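# Place the phone inside its case with two arms

## Task

Get the phone into its case so it stays there by itself, not only because a gripper is holding it; then open the gripper and move the arms away.

## Robot and tools

Robot: two arms, left_arm and right_arm, each ending in a two-finger parallel gripper with a wrist camera. The left_arm base sits at y = +0.276 m and the right_arm base at y = -0.286 m. Shared scene frame: origin on the table top midway between the bases, +x out over the table, +z up, left_arm on the +y side. The names left and right do not tell you which side of a picture an arm is on. Each gripper has its own axes: fingers point along its +z, and they close and open along its y. The reported hand position is the point between the finger pads, roughly 1 cm short of the tips.

Command row (shared by execute_actions and move): 14 numbers, each in [-1, 1]. First seven are left_arm: dx, dy, dz, rx, ry, rz, opening; next seven are right_arm in the same order. Always send all 14, even when one arm stays still. dx..rz are an offset, expressed in that gripper's own axes, from the gripper's measured pose at the start of the action (or, for move, from the pose in the latest result that showed one). Scale: 1.0 equals 0.6 m of travel or 180 degrees of turn; rx, ry, rz form a single rotation vector. Opening is absolute, not an offset: +1 is fully open (0.094 m apart), -1 is closed.

execute_actions(actions): a list of actions run one after another. Each action is a table of up to 15 rows; each row lasts one control step of 1/30 s, and if there are fewer than 15 rows the last one is repeated to fill the action. Every row in an action is measured from the same start pose, not from the row before it. An empty list only fetches state and images. Per control step the commanded pose is clamped to at most 70 mm and 16 degrees away from the measured pose, so big offsets may need more than one action; after an action the arm continues only up to its last clamped pose, so send the remainder next time.

move(target, speed, blocking): target is a single 14-number row as above. Each gripper travels in a straight line toward its pose; both paths finish together, taking 0.5 to 10 s (cut off at 10 s). speed is the path top speed in m/s, 0.002 to 0.5, default 0.25; turning is capped at twice that in rad/s. The path ignores obstacles and the other arm, and the real gripper may lag, wander or overshoot the speed, notably with the arm almost straight. Faster contact hits harder, and aiming further beyond a contact presses harder. The opening is sent when the move begins. blocking=false returns after 0.5 s while the arm keeps going; then only wait or stop are accepted until a result shows the move ended. The extra "move:" line reports the ending (done, off_target, moving, held, fault), which limits acted (paced = pose sent was clipped; held = a check blocked some steps, after which the arm may jump faster), and each gripper's distance from its target. If only one arm is named, the other finished fine.

wait(seconds): 0 to 10 s, arms keep their last command; a running move continues and the wait ends early when it finishes. stop(): brakes a running move; it needs some distance, more when fast; fingers keep moving. zoom_image(camera, region): region [x0, y0, x1, y1] in pixels of that camera's latest image, at most 504 by 504; cameras are cam_head_left, cam_head_right, cam_high, cam_low (504x504) and cam_left_wrist, cam_right_wrist (616x616). read_manual(section) only returns licence text. finished_scene(scene): pass the current scene number; it ends the scene for good and reports success, so call it only once the phone rests in the case and the grippers have let go.

Results: a state line per arm with position (m) and quat_wxyz in the scene frame (less accurate at long reach); Hand target lines giving where the controller now drives each gripper; joint positions (last value = finger opening in metres) and joint torques (offset, scaled, noisy); grip_measured on the command scale; step readings with HELD when part of a row was held back; "pose unreachable" when the clearance check altered a command; FAULT and MOTOR HOT lines. Camera calibration data comes with the scene and may be slightly off.

Practical points: arms tend to finish a centimetre or more low, and zero offsets let them sag more. To keep an arm put, send the correction back to the desired pose in the first call of a reply and zeros afterwards, aiming higher if it still droops. To grasp, command an opening about 0.03 below grip_measured (smaller gaps grip more gently); grip force tops out around 50-62 N per pad, weaker on very thin parts. Holding loads heats motors; at 90 °C an arm is halted for 10 s, and at 100 °C it goes limp and falls. Joint ranges (rad): waist -2.618 to 3.054, shoulder and elbow 0 to 3.142, wrist pitch and yaw ±1.571, wrist roll ±2.094. The robot keeps executing its last command while you are composing a reply.

Avoid: dropping the phone, slamming or hard pressing, arms colliding or pushing each other, and any rigid object leaving the table (that fails the job). Loose objects may occasionally get nudged by outside disturbances. Finish with the grippers open and withdrawn.

Each tool is called by a JSON object that holds its "op" and its "data", one argument or row to a line.

## Session

{"op": "execute_actions", "data": {
  "actions": []
}}

Scene clock: 0.00 s.
left_arm: end_effector_position=(-0.0681, -0.1551, +0.1574) grip_measured=+1.000 end_effector_quat_wxyz=(-0.162, +0.175, +0.727, -0.644) | right_arm: end_effector_position=(+0.1724, -0.5917, +0.3278) grip_measured=+1.000 end_effector_quat_wxyz=(+0.049, +0.301, +0.875, -0.377)
Joint positions: left_arm=[-1.313  1.669  0.562  0.959  0.653 -1.49   0.094] | right_arm=[-1.025  1.473  1.79  -1.351  0.596 -0.356  0.094]
Joint velocities: left_arm=[ 0.007 -0.007 -0.012 -0.022 -0.007  0.007  0.   ] | right_arm=[-0.012 -0.007  0.002  0.051 -0.037  0.022  0.   ]
Joint torques (N m, as the arm reports them, + toward a larger angle): no reading
Hand target (left_arm): -0.068, -0.156, +0.159; -0.161, +0.177, +0.726, -0.645
Hand target (right_arm): +0.171, -0.592, +0.336; +0.059, +0.307, +0.868, -0.387

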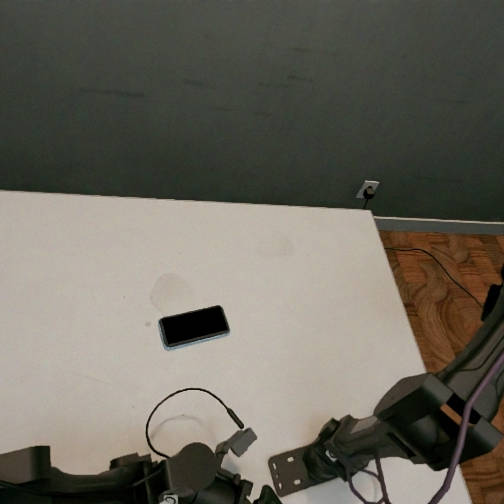

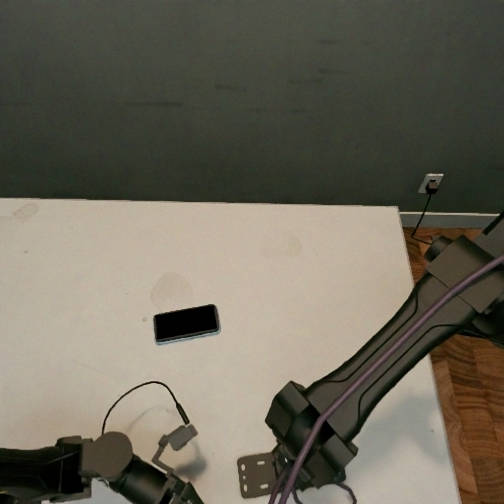

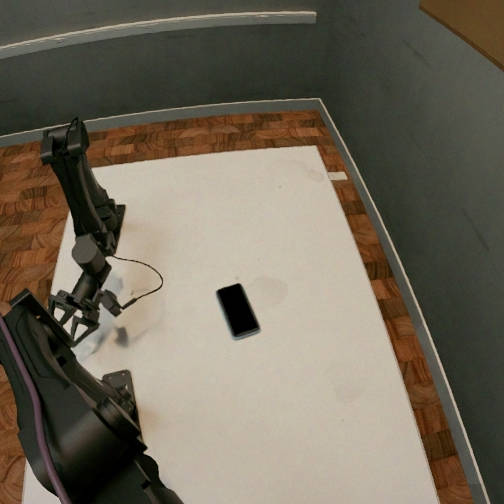

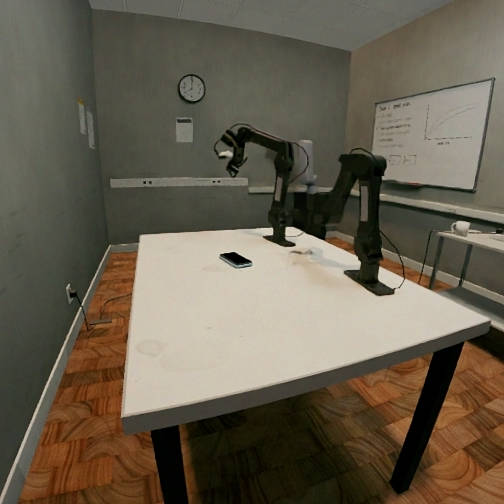

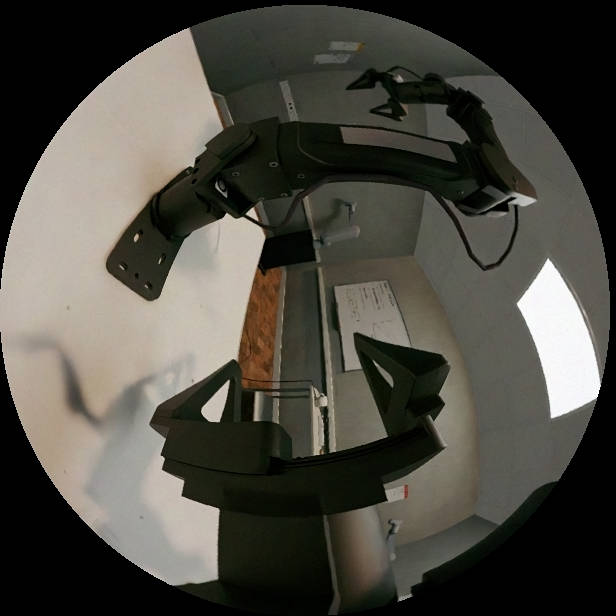

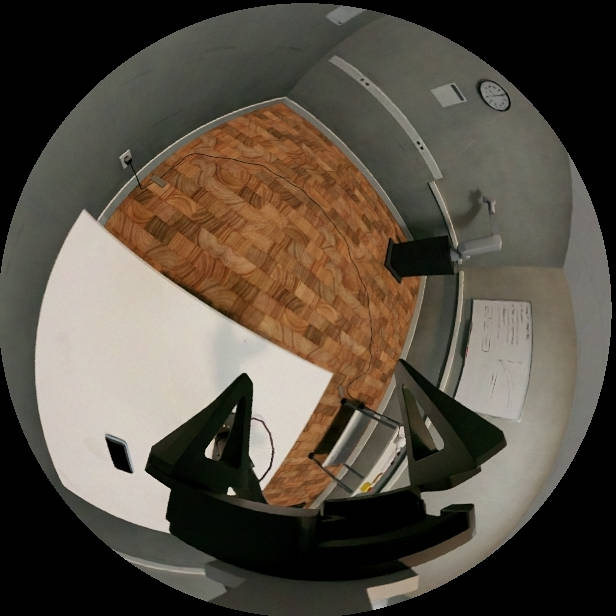

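{"op": "zoom_image", "data": {
  "camera": "cam_head_left",
  "region": [140, 280, 250, 370]
}}

{"op": "zoom_image", "data": {
  "camera": "cam_low",
  "region": [200, 225, 330, 290]
}}

{"op": "zoom_image", "data": {
  "camera": "cam_high",
  "region": [190, 260, 290, 360]
}}

{"op": "zoom_image", "data": {
  "camera": "cam_head_right",
  "region": [130, 280, 240, 370]
}}

Region (140, 280, 250, 370) of cam_head_left's 504x504 image, scaled by 4.582, with more detail than that image has; it fills the top 412 rows of this view, and the rest is white.

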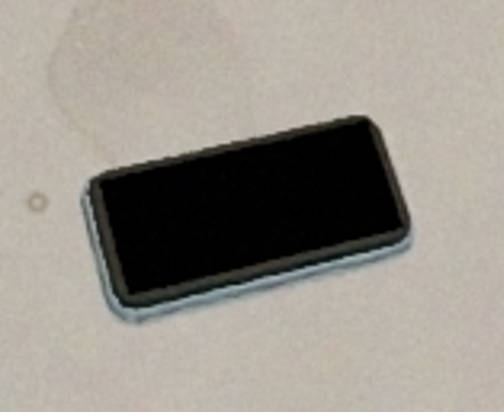

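Region (200, 225, 330, 290) of cam_low's 504x504 image, scaled by 3.877, with more detail than that image has.

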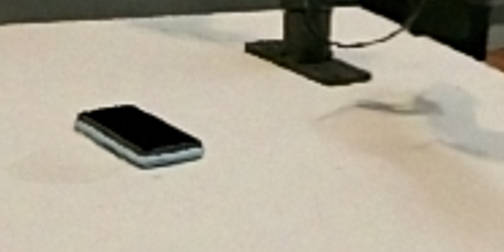

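Region (190, 260, 290, 360) of cam_high's 504x504 image, scaled by 5.040, with more detail than that image has.

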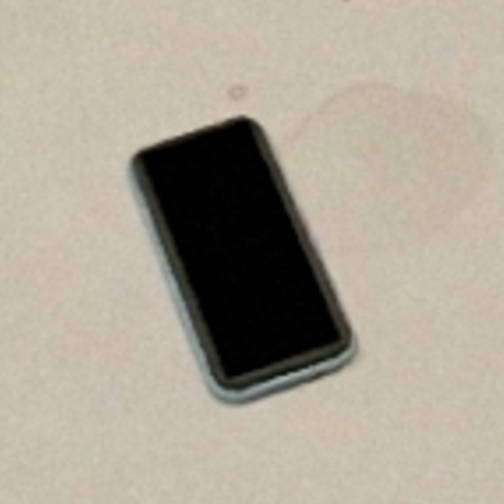

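Region (130, 280, 240, 370) of cam_head_right's 504x504 image, scaled by 4.582, with more detail than that image has; it fills the top 412 rows of this view, and the rest is white.

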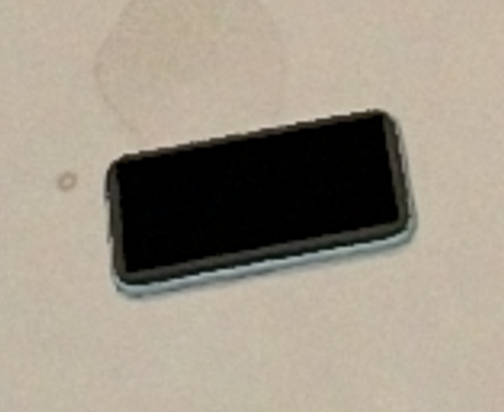

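{"op": "move", "data": {
  "target": [0,0,0,0,0,0,1, 0.35,0.842,-0.41,-0.256,0.003,-0.271,-1],
  "speed": 0.35
}}

Scene clock: 3.73 s.
left_arm: end_effector_position=(-0.0681, -0.1551, +0.1574) grip_measured=+1.000 end_effector_quat_wxyz=(-0.162, +0.175, +0.727, -0.644) | right_arm: end_effector_position=(+0.3157, -0.0691, +0.0960) grip_measured=-0.996 end_effector_quat_wxyz=(-0.031, -0.113, +0.992, -0.043)
Joint positions: left_arm=[-1.313  1.669  0.562  0.959  0.653 -1.49   0.094] | right_arm=[ 0.5    1.99   1.684 -1.364  0.039  0.452  0.   ]
Joint velocities: left_arm=[ 0.007 -0.022 -0.002  0.022 -0.022 -0.051  0.   ] | right_arm=[ 0.007  0.012  0.007  0.007 -0.007 -0.022 -0.   ]
Joint torques (N m, as the arm reports them, + toward a larger angle): left_arm=[ 0.01 -7.94  6.72  2.08  0.09 -0.01] | right_arm=[  0.2  -10.21   9.06   0.2    0.03  -0.09]
Hand target (left_arm): -0.068, -0.155, +0.157; -0.162, +0.175, +0.727, -0.644
Hand target (right_arm): +0.325, -0.059, +0.108; -0.006, -0.118, +0.993, -0.022
Off the commanded pose (left_arm): 0.000 m, 0 deg.
Off the commanded pose (right_arm): 0.030 m, 6 deg.
move: off_target (right_arm)
camera_calibration (this result's frames):
cam_right_wrist: T_world_to_cam=[[0.0686078, -0.995909, 0.0588045, -0.0830874], [-0.790729, -0.0183432, 0.611892, 0.233579], [-0.60831, -0.0884789, -0.788752, 0.360877], [0, 0, 0, 1]] pos_world=[0.409924, -0.0465329, 0.146603]

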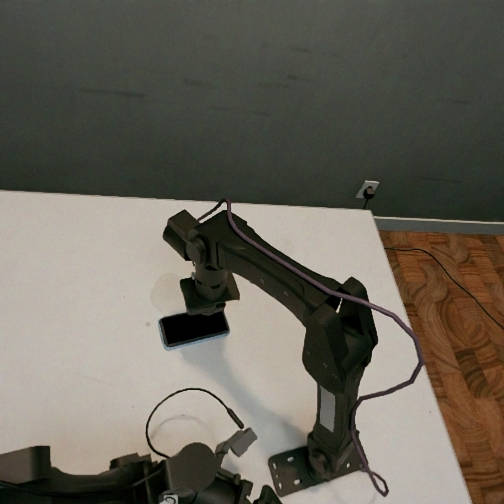

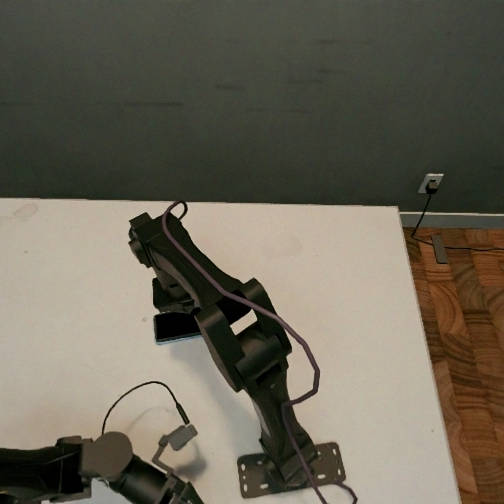

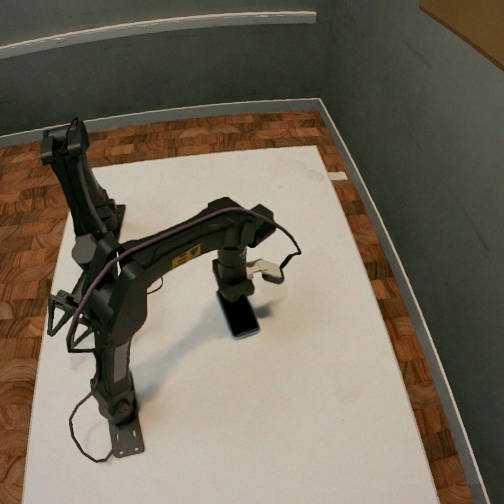

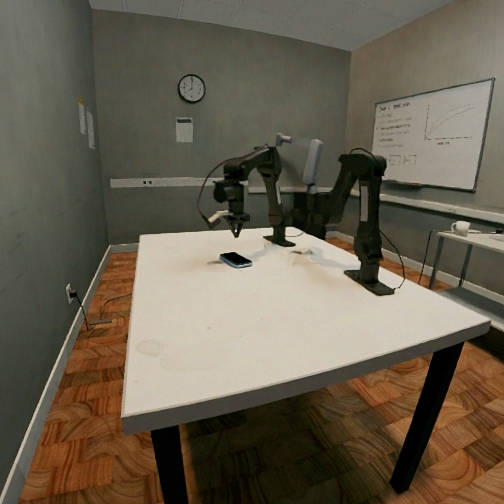

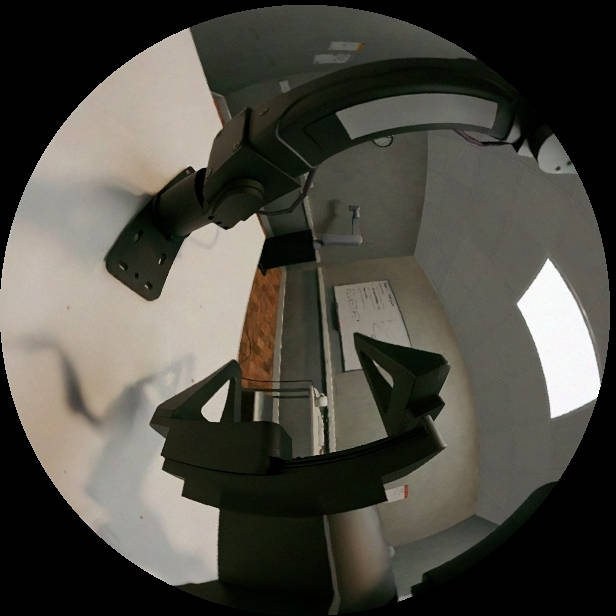

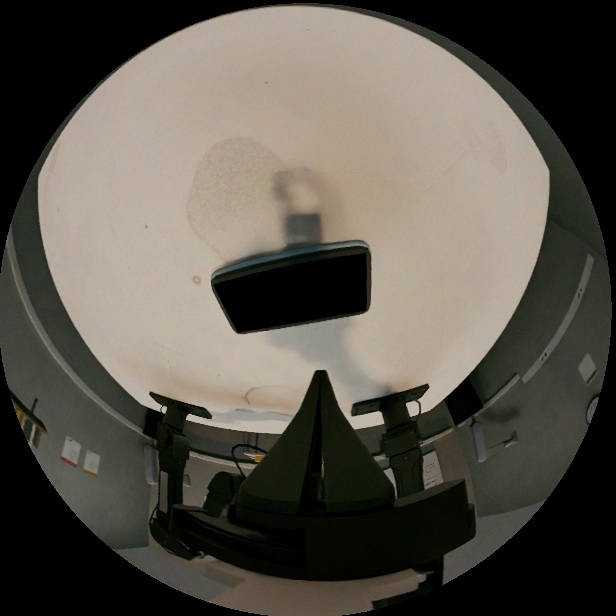

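{"op": "move", "data": {
  "target": [0,0,0,0,0,0,1, -0.034,0.0275,0.055,-0.025,-0.023,-0.002,-1],
  "speed": 0.15
}}

Scene clock: 5.40 s.
left_arm: end_effector_position=(-0.0681, -0.1551, +0.1574) grip_measured=+1.000 end_effector_quat_wxyz=(-0.162, +0.175, +0.727, -0.644) | right_arm: end_effector_position=(+0.3287, -0.0516, +0.0628) grip_measured=-0.996 end_effector_quat_wxyz=(-0.002, -0.115, +0.993, -0.006)
Joint positions: left_arm=[-1.313  1.669  0.562  0.959  0.653 -1.49   0.094] | right_arm=[ 0.5    2.002  1.574 -1.153  0.008  0.446  0.   ]
Joint velocities: left_arm=[-0.012  0.002  0.007 -0.037 -0.007  0.037  0.   ] | right_arm=[-0.007 -0.017 -0.012 -0.066 -0.066  0.037  0.   ]
Joint torques (N m, as the arm reports them, + toward a larger angle): left_arm=[-0.02 -7.93  6.71  2.07  0.08 -0.01] | right_arm=[-0.72 -9.74  5.02  0.37 -0.01 -0.12]
Hand target (left_arm): -0.068, -0.155, +0.157; -0.162, +0.175, +0.727, -0.644
Hand target (right_arm): +0.331, -0.052, +0.060; +0.000, -0.117, +0.993, -0.000
Off the commanded pose (left_arm): 0.000 m, 0 deg.
Off the commanded pose (right_arm): 0.003 m, 1 deg.
move: done
camera_calibration (this result's frames):
cam_right_wrist: T_world_to_cam=[[0.0715837, -0.997278, -0.0176933, -0.0607945], [-0.819745, -0.0689278, 0.568566, 0.274104], [-0.568238, -0.026196, -0.822447, 0.336263], [0, 0, 0, 1]] pos_world=[0.420125, -0.0329268, 0.119637]

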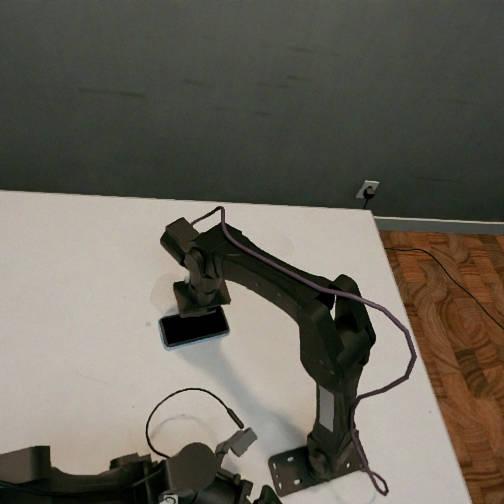

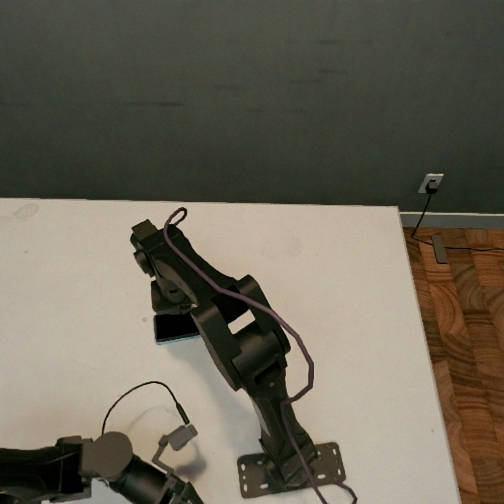

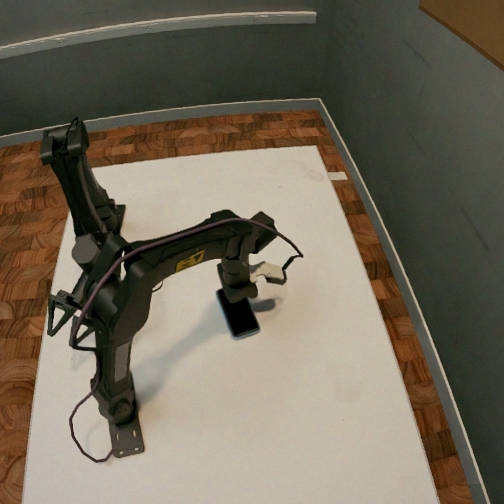

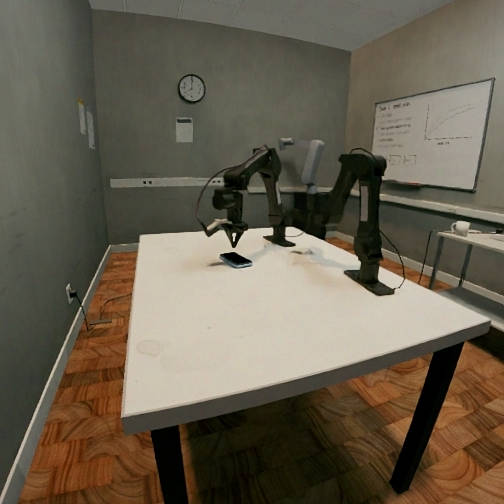

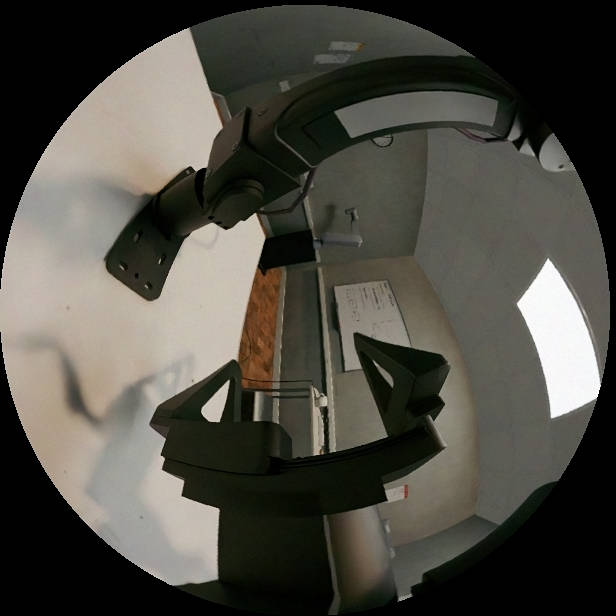

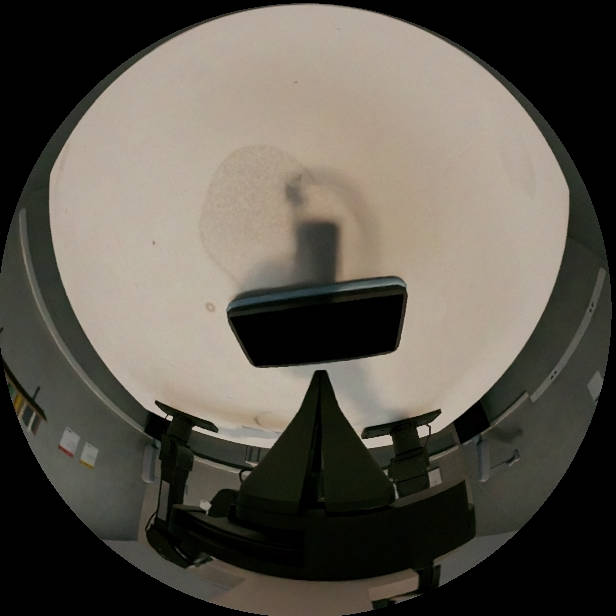

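{"op": "move", "data": {
  "target": [0,0,0,0,0,0,1, 0,0,0.065,0,0,0,-1],
  "speed": 0.04
}}

Scene clock: 7.93 s.
left_arm: end_effector_position=(-0.0681, -0.1551, +0.1574) grip_measured=+1.000 end_effector_quat_wxyz=(-0.162, +0.175, +0.727, -0.644) | right_arm: end_effector_position=(+0.3279, -0.0522, +0.0268) grip_measured=-0.996 end_effector_quat_wxyz=(-0.006, -0.115, +0.993, -0.009)
Joint positions: left_arm=[-1.313  1.669  0.562  0.959  0.653 -1.49   0.094] | right_arm=[ 0.5    2.042  1.485 -1.033  0.008  0.446  0.   ]
Joint velocities: left_arm=[-0.012  0.007  0.007 -0.081 -0.007 -0.051  0.   ] | right_arm=[-0.012 -0.007  0.012 -0.022 -0.095 -0.007 -0.   ]
Joint torques (N m, as the arm reports them, + toward a larger angle): left_arm=[-0.02 -7.97  6.72  2.07  0.08 -0.02] | right_arm=[-0.26 -9.68  4.76  0.36  0.09 -0.02]
Hand target (left_arm): -0.068, -0.155, +0.157; -0.162, +0.175, +0.727, -0.644
Hand target (right_arm): +0.329, -0.052, +0.024; -0.002, -0.115, +0.993, -0.006
Off the commanded pose (left_arm): 0.000 m, 0 deg.
Off the commanded pose (right_arm): 0.003 m, 1 deg.
move: done
camera_calibration (this result's frames):
cam_right_wrist: T_world_to_cam=[[0.071476, -0.997364, -0.0124855, -0.0620958], [-0.815664, -0.06565, 0.574788, 0.292574], [-0.574093, -0.0308996, -0.818207, 0.307765], [0, 0, 0, 1]] pos_world=[0.419766, -0.0332148, 0.0828713]

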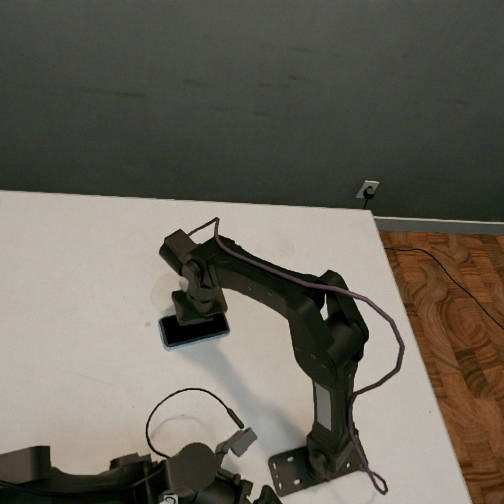

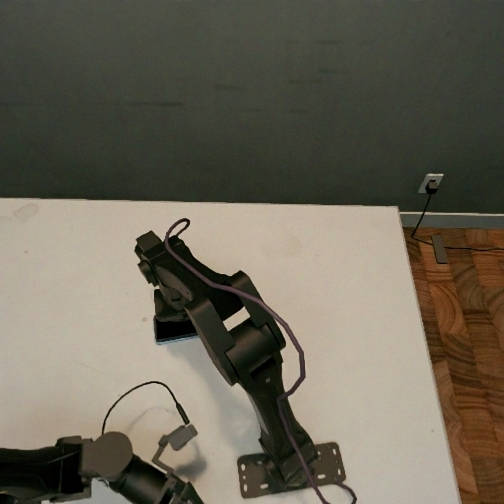

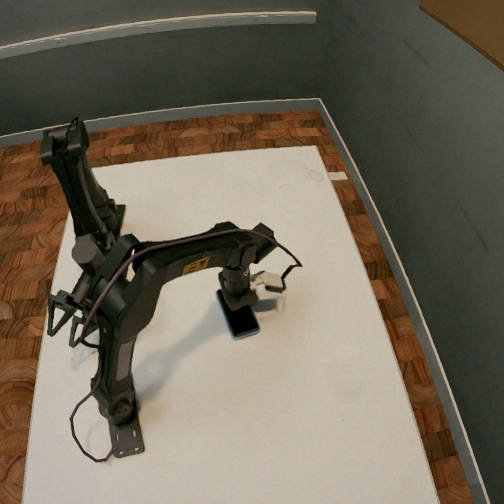

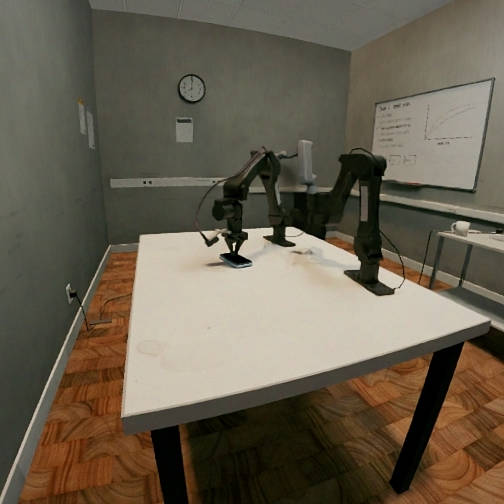

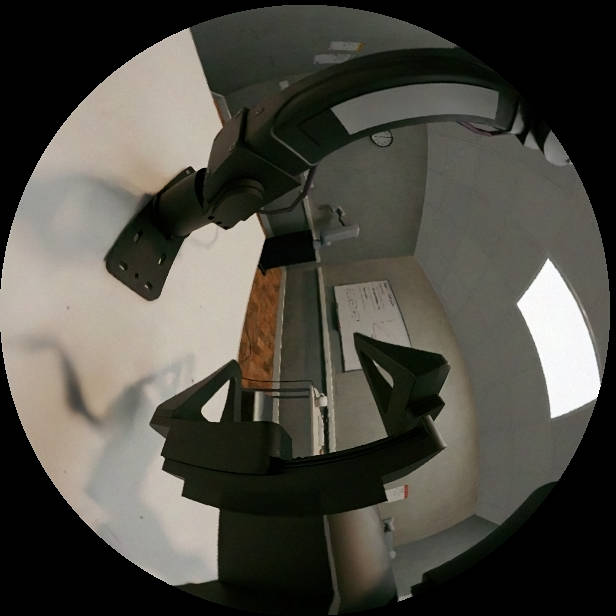

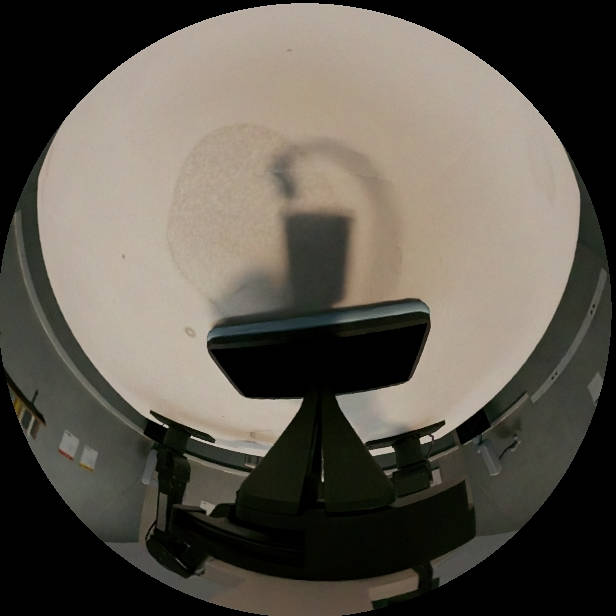

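No contact yet by torque. Continue.

{"op": "move", "data": {
  "target": [0,0,0,0,0,0,1, 0,0,0.035,0,0,0,-1],
  "speed": 0.02
}}

{"op": "zoom_image", "data": {
  "camera": "cam_low",
  "region": [200, 225, 280, 280]
}}

Scene clock: 9.33 s.
left_arm: end_effector_position=(-0.0681, -0.1551, +0.1574) grip_measured=+1.000 end_effector_quat_wxyz=(-0.162, +0.175, +0.727, -0.644) | right_arm: end_effector_position=(+0.3289, -0.0514, +0.0193) grip_measured=-0.996 end_effector_quat_wxyz=(-0.005, -0.115, +0.993, -0.008)
Joint positions: left_arm=[-1.313  1.669  0.562  0.959  0.653 -1.49   0.094] | right_arm=[ 0.5    2.053  1.47  -1.004  0.008  0.446  0.   ]
Joint velocities: left_arm=[-0.012 -0.017 -0.012 -0.022 -0.022  0.081  0.   ] | right_arm=[-0.012 -0.007 -0.017 -0.007  0.007 -0.022  0.   ]
Joint torques (N m, as the arm reports them, + toward a larger angle): left_arm=[ 0.   -7.94  6.71  2.07  0.08 -0.02] | right_arm=[-0.15 -8.6   3.2   0.6   0.07  0.  ]
Hand target (left_arm): -0.068, -0.155, +0.157; -0.162, +0.175, +0.727, -0.644
Hand target (right_arm): +0.328, -0.053, +0.006; -0.007, -0.115, +0.993, -0.009
Off the commanded pose (left_arm): 0.000 m, 0 deg.
Off the commanded pose (right_arm): 0.014 m, 0 deg.
move: off_target (right_arm)
camera_calibration (this result's frames):
cam_right_wrist: T_world_to_cam=[[0.0715078, -0.997339, -0.0142216, -0.0614448], [-0.817029, -0.0667466, 0.57272, 0.298148], [-0.572145, -0.0293345, -0.819628, 0.301723], [0, 0, 0, 1]] pos_world=[0.420619, -0.0325301, 0.0756719]

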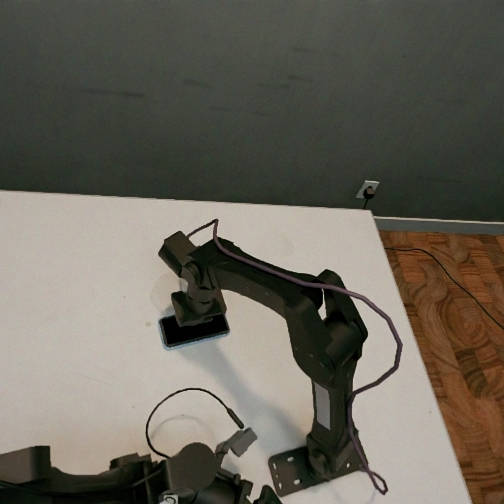

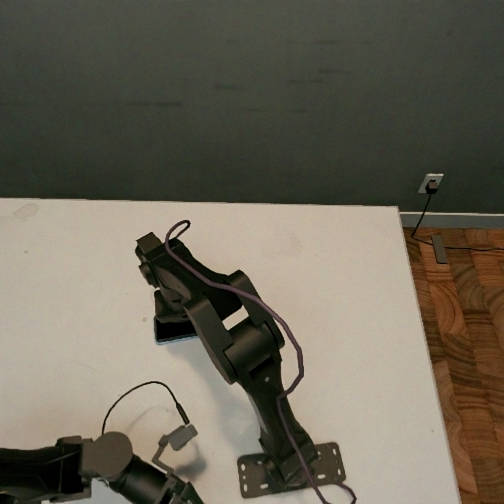

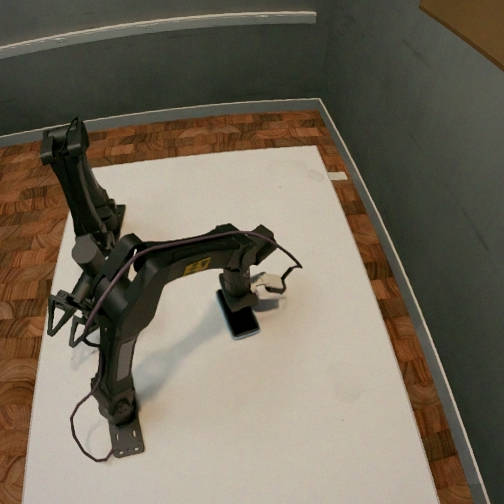

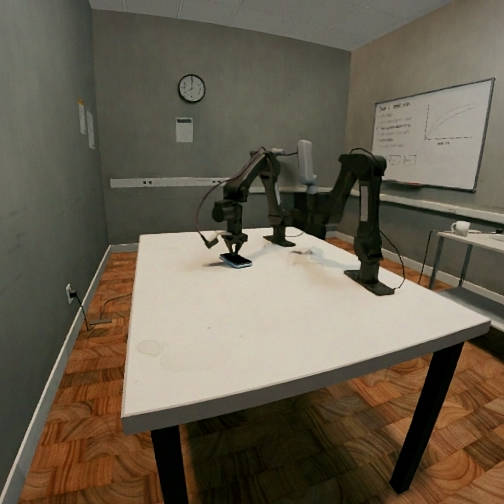

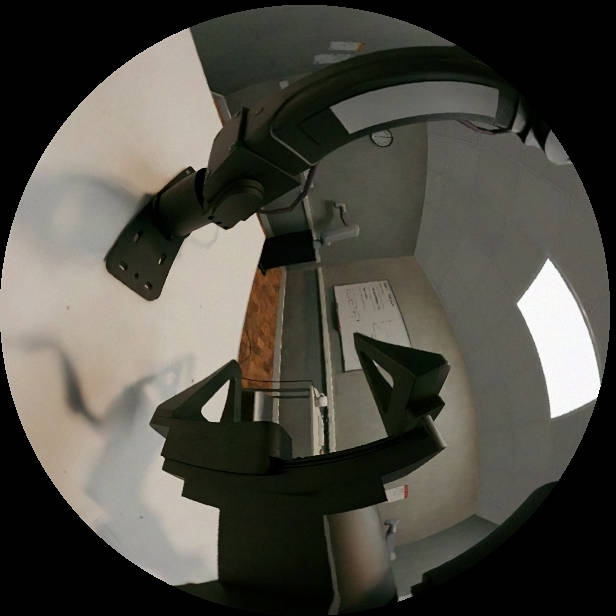

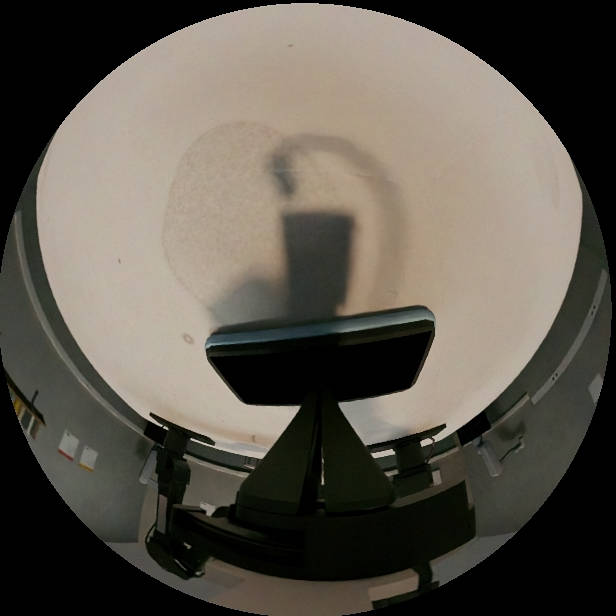

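Region (200, 225, 280, 280) of cam_low's 504x504 image, scaled by 6.300, with more detail than that image has; it fills the top 346 rows of this view, and the rest is white.

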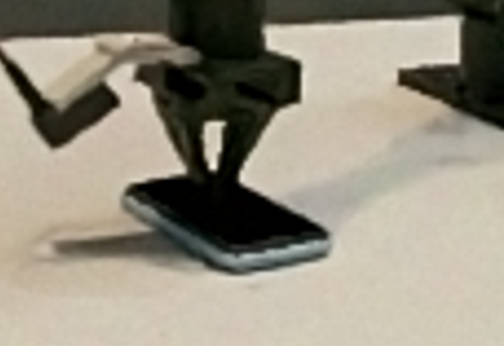

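{"op": "move", "data": {
  "target": [0,0,0,0,0,0,1, 0,0,0.06,0,0,0,-1],
  "speed": 0.03
}}

{"op": "zoom_image", "data": {
  "camera": "cam_low",
  "region": [200, 225, 280, 280]
}}

{"op": "zoom_image", "data": {
  "camera": "cam_right_wrist",
  "region": [180, 280, 460, 430]
}}

Scene clock: 10.93 s.
left_arm: end_effector_position=(-0.0681, -0.1551, +0.1574) grip_measured=+1.000 end_effector_quat_wxyz=(-0.162, +0.175, +0.727, -0.644) | right_arm: end_effector_position=(+0.3299, -0.0504, +0.0133) grip_measured=-0.996 end_effector_quat_wxyz=(+0.001, -0.115, +0.993, -0.004)
Joint positions: left_arm=[-1.313  1.669  0.562  0.959  0.653 -1.49   0.094] | right_arm=[ 0.5    2.054  1.447 -0.966  0.007  0.446  0.   ]
Joint velocities: left_arm=[ 0.002 -0.002  0.002 -0.007 -0.051  0.007  0.   ] | right_arm=[-0.002  0.002 -0.017 -0.022 -0.037  0.037 -0.002]
Joint torques (N m, as the arm reports them, + toward a larger angle): left_arm=[-0.04 -7.94  6.72  2.07  0.08 -0.01] | right_arm=[-0.21 -6.34  1.5   1.03  0.07 -0.03]
Hand target (left_arm): -0.068, -0.155, +0.157; -0.162, +0.175, +0.727, -0.644
Hand target (right_arm): +0.327, -0.053, -0.015; -0.006, -0.115, +0.993, -0.008
Off the commanded pose (left_arm): 0.000 m, 0 deg.
Off the commanded pose (right_arm): 0.030 m, 1 deg.
move: off_target (right_arm)
camera_calibration (this result's frames):
cam_right_wrist: T_world_to_cam=[[0.0716825, -0.997175, -0.0224426, -0.0605556], [-0.822674, -0.0718309, 0.563957, 0.304226], [-0.563976, -0.0219629, -0.825499, 0.295137], [0, 0, 0, 1]] pos_world=[0.42107, -0.0320496, 0.0707063]

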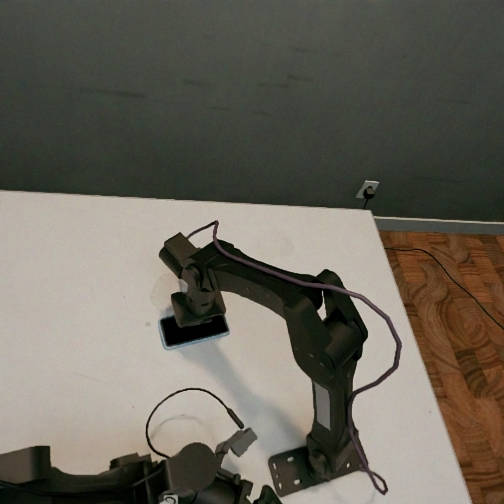

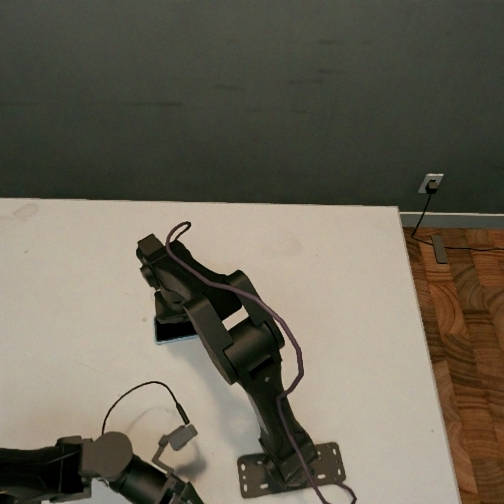

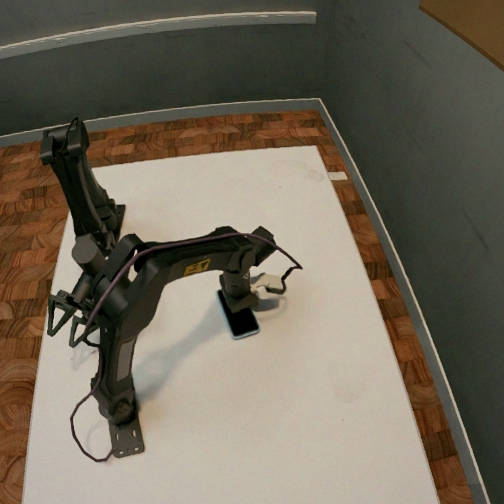

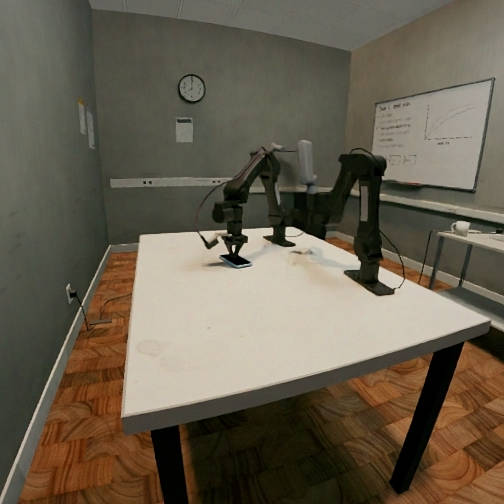

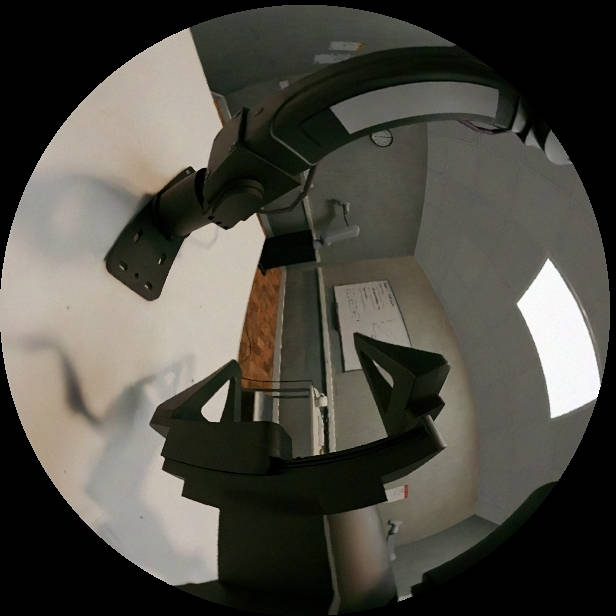

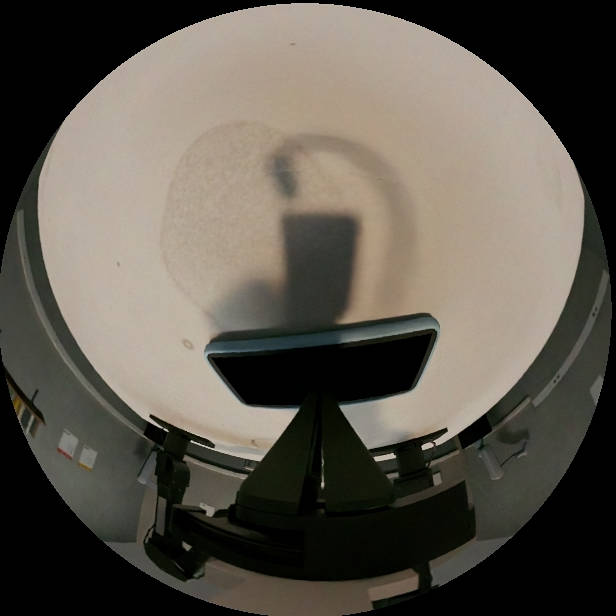

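Region (200, 225, 280, 280) of cam_low's 504x504 image, scaled by 6.300, with more detail than that image has; it fills the top 346 rows of this view, and the rest is white.

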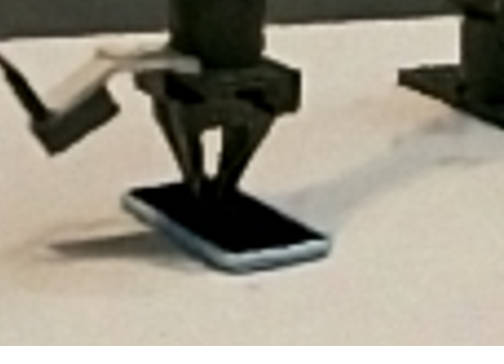

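Region (180, 280, 460, 430) of cam_right_wrist's 616x616 image, scaled by 1.800, with more detail than that image has; it fills the top 270 rows of this view, and the rest is white.

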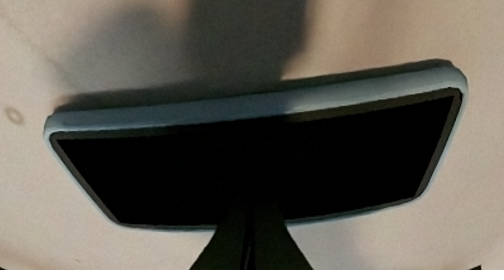

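It seems to have snapped down. Lift and inspect.

{"op": "move", "data": {
  "target": [0,0,0,0,0,0,1, 0,0,-0.2,0,0,0,-1],
  "speed": 0.15
}}

{"op": "zoom_image", "data": {
  "camera": "cam_right_wrist",
  "region": [180, 220, 420, 360]
}}

{"op": "zoom_image", "data": {
  "camera": "cam_low",
  "region": [200, 225, 280, 280]
}}

{"op": "zoom_image", "data": {
  "camera": "cam_high",
  "region": [190, 260, 290, 360]
}}

{"op": "zoom_image", "data": {
  "camera": "cam_head_left",
  "region": [140, 280, 250, 370]
}}

Scene clock: 12.73 s.
left_arm: end_effector_position=(-0.0681, -0.1551, +0.1574) grip_measured=+1.000 end_effector_quat_wxyz=(-0.162, +0.175, +0.727, -0.644) | right_arm: end_effector_position=(+0.3256, -0.0538, +0.1168) grip_measured=-0.996 end_effector_quat_wxyz=(-0.016, -0.115, +0.993, -0.015)
Joint positions: left_arm=[-1.313  1.669  0.562  0.959  0.653 -1.49   0.094] | right_arm=[ 0.5    2.003  1.789 -1.4    0.007  0.446  0.   ]
Joint velocities: left_arm=[-0.012 -0.002 -0.007 -0.022 -0.007 -0.007  0.   ] | right_arm=[-0.007 -0.012  0.007 -0.022 -0.007  0.095  0.001]
Joint torques (N m, as the arm reports them, + toward a larger angle): left_arm=[-0.03 -7.93  6.71  2.07  0.07 -0.01] | right_arm=[  0.32 -11.04   8.99  -0.06   0.11   0.05]
Hand target (left_arm): -0.068, -0.155, +0.157; -0.162, +0.175, +0.727, -0.644
Hand target (right_arm): +0.328, -0.050, +0.133; +0.001, -0.115, +0.993, -0.004
Off the commanded pose (left_arm): 0.000 m, 0 deg.
Off the commanded pose (right_arm): 0.018 m, 2 deg.
move: off_target (right_arm)
camera_calibration (this result's frames):
cam_right_wrist: T_world_to_cam=[[0.0713375, -0.997452, 0.000562263, -0.0639439], [-0.804463, -0.0572017, 0.591242, 0.233771], [-0.589703, -0.04263, -0.806494, 0.383116], [0, 0, 0, 1]] pos_world=[0.418547, -0.0340766, 0.170802]

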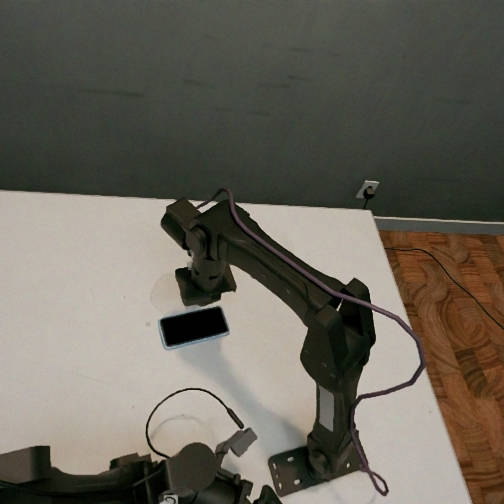

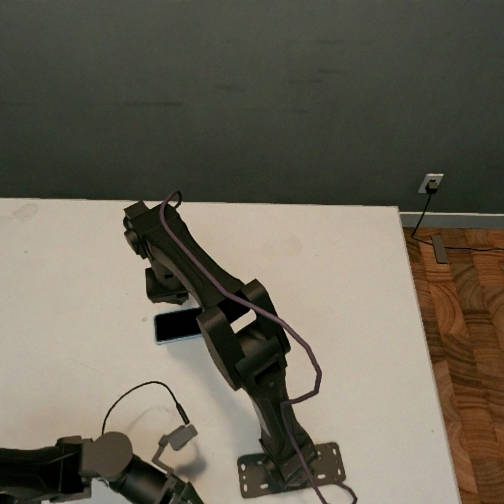

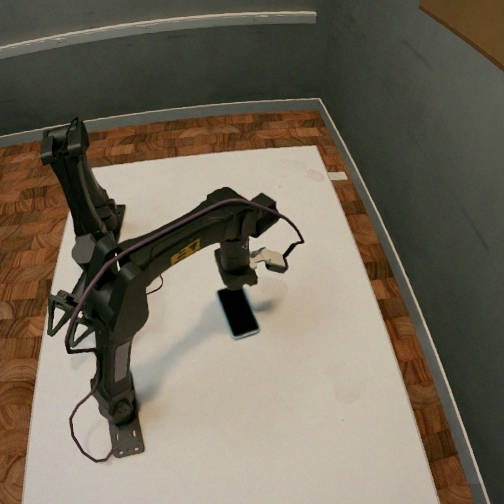

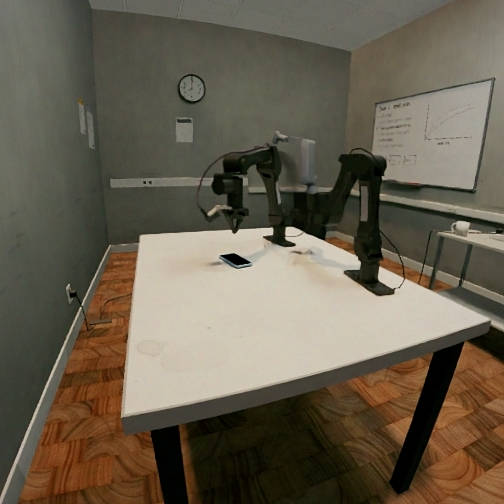

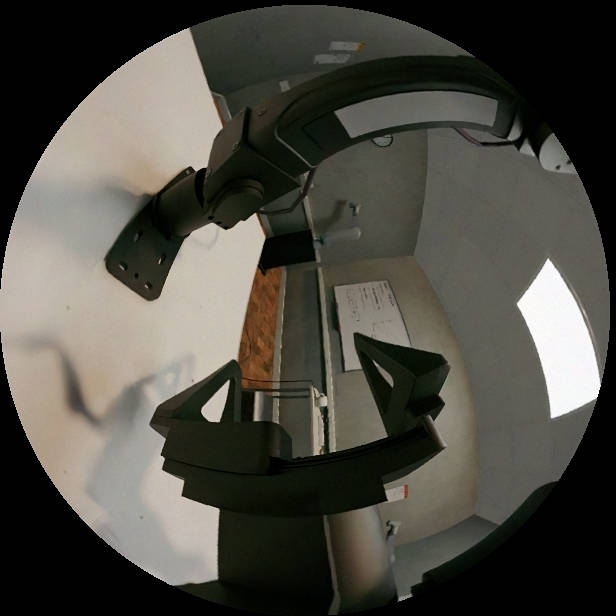

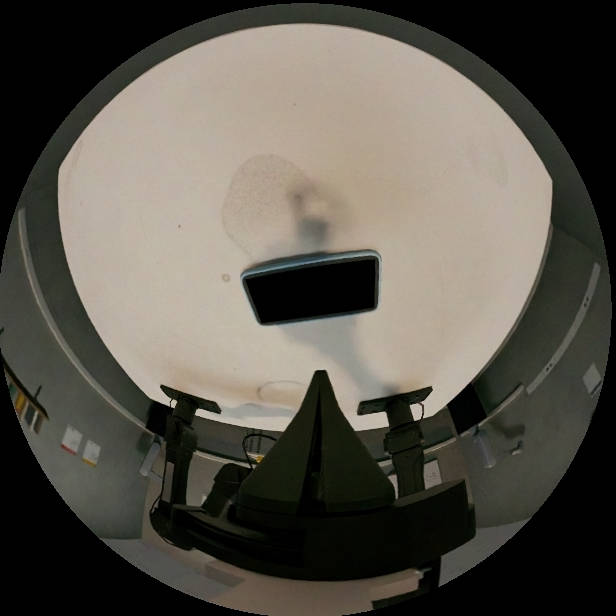

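Region (180, 220, 420, 360) of cam_right_wrist's 616x616 image, scaled by 2.100, with more detail than that image has; it fills the top 294 rows of this view, and the rest is white.

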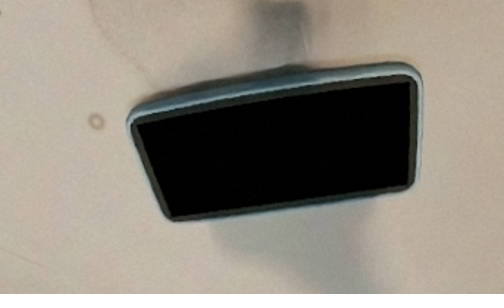

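Region (200, 225, 280, 280) of cam_low's 504x504 image, scaled by 6.300, with more detail than that image has; it fills the top 346 rows of this view, and the rest is white.

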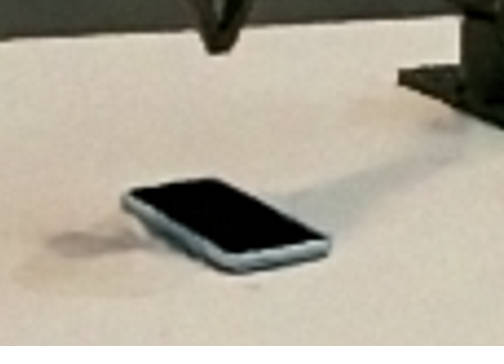

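Region (190, 260, 290, 360) of cam_high's 504x504 image, scaled by 5.040, with more detail than that image has.

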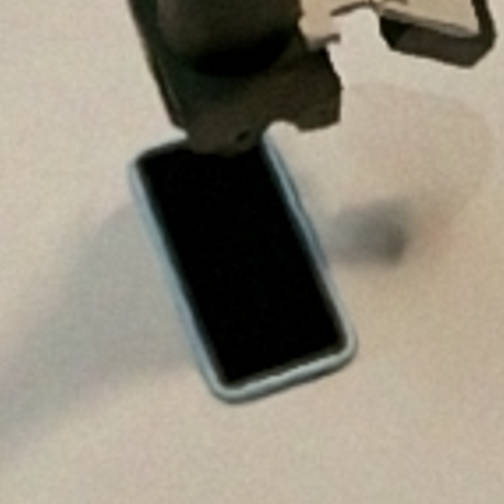

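Region (140, 280, 250, 370) of cam_head_left's 504x504 image, scaled by 4.582, with more detail than that image has; it fills the top 412 rows of this view, and the rest is white.

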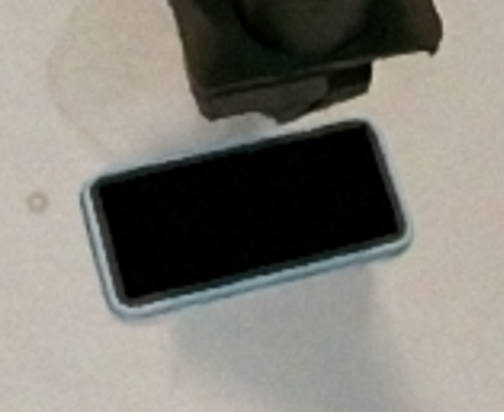

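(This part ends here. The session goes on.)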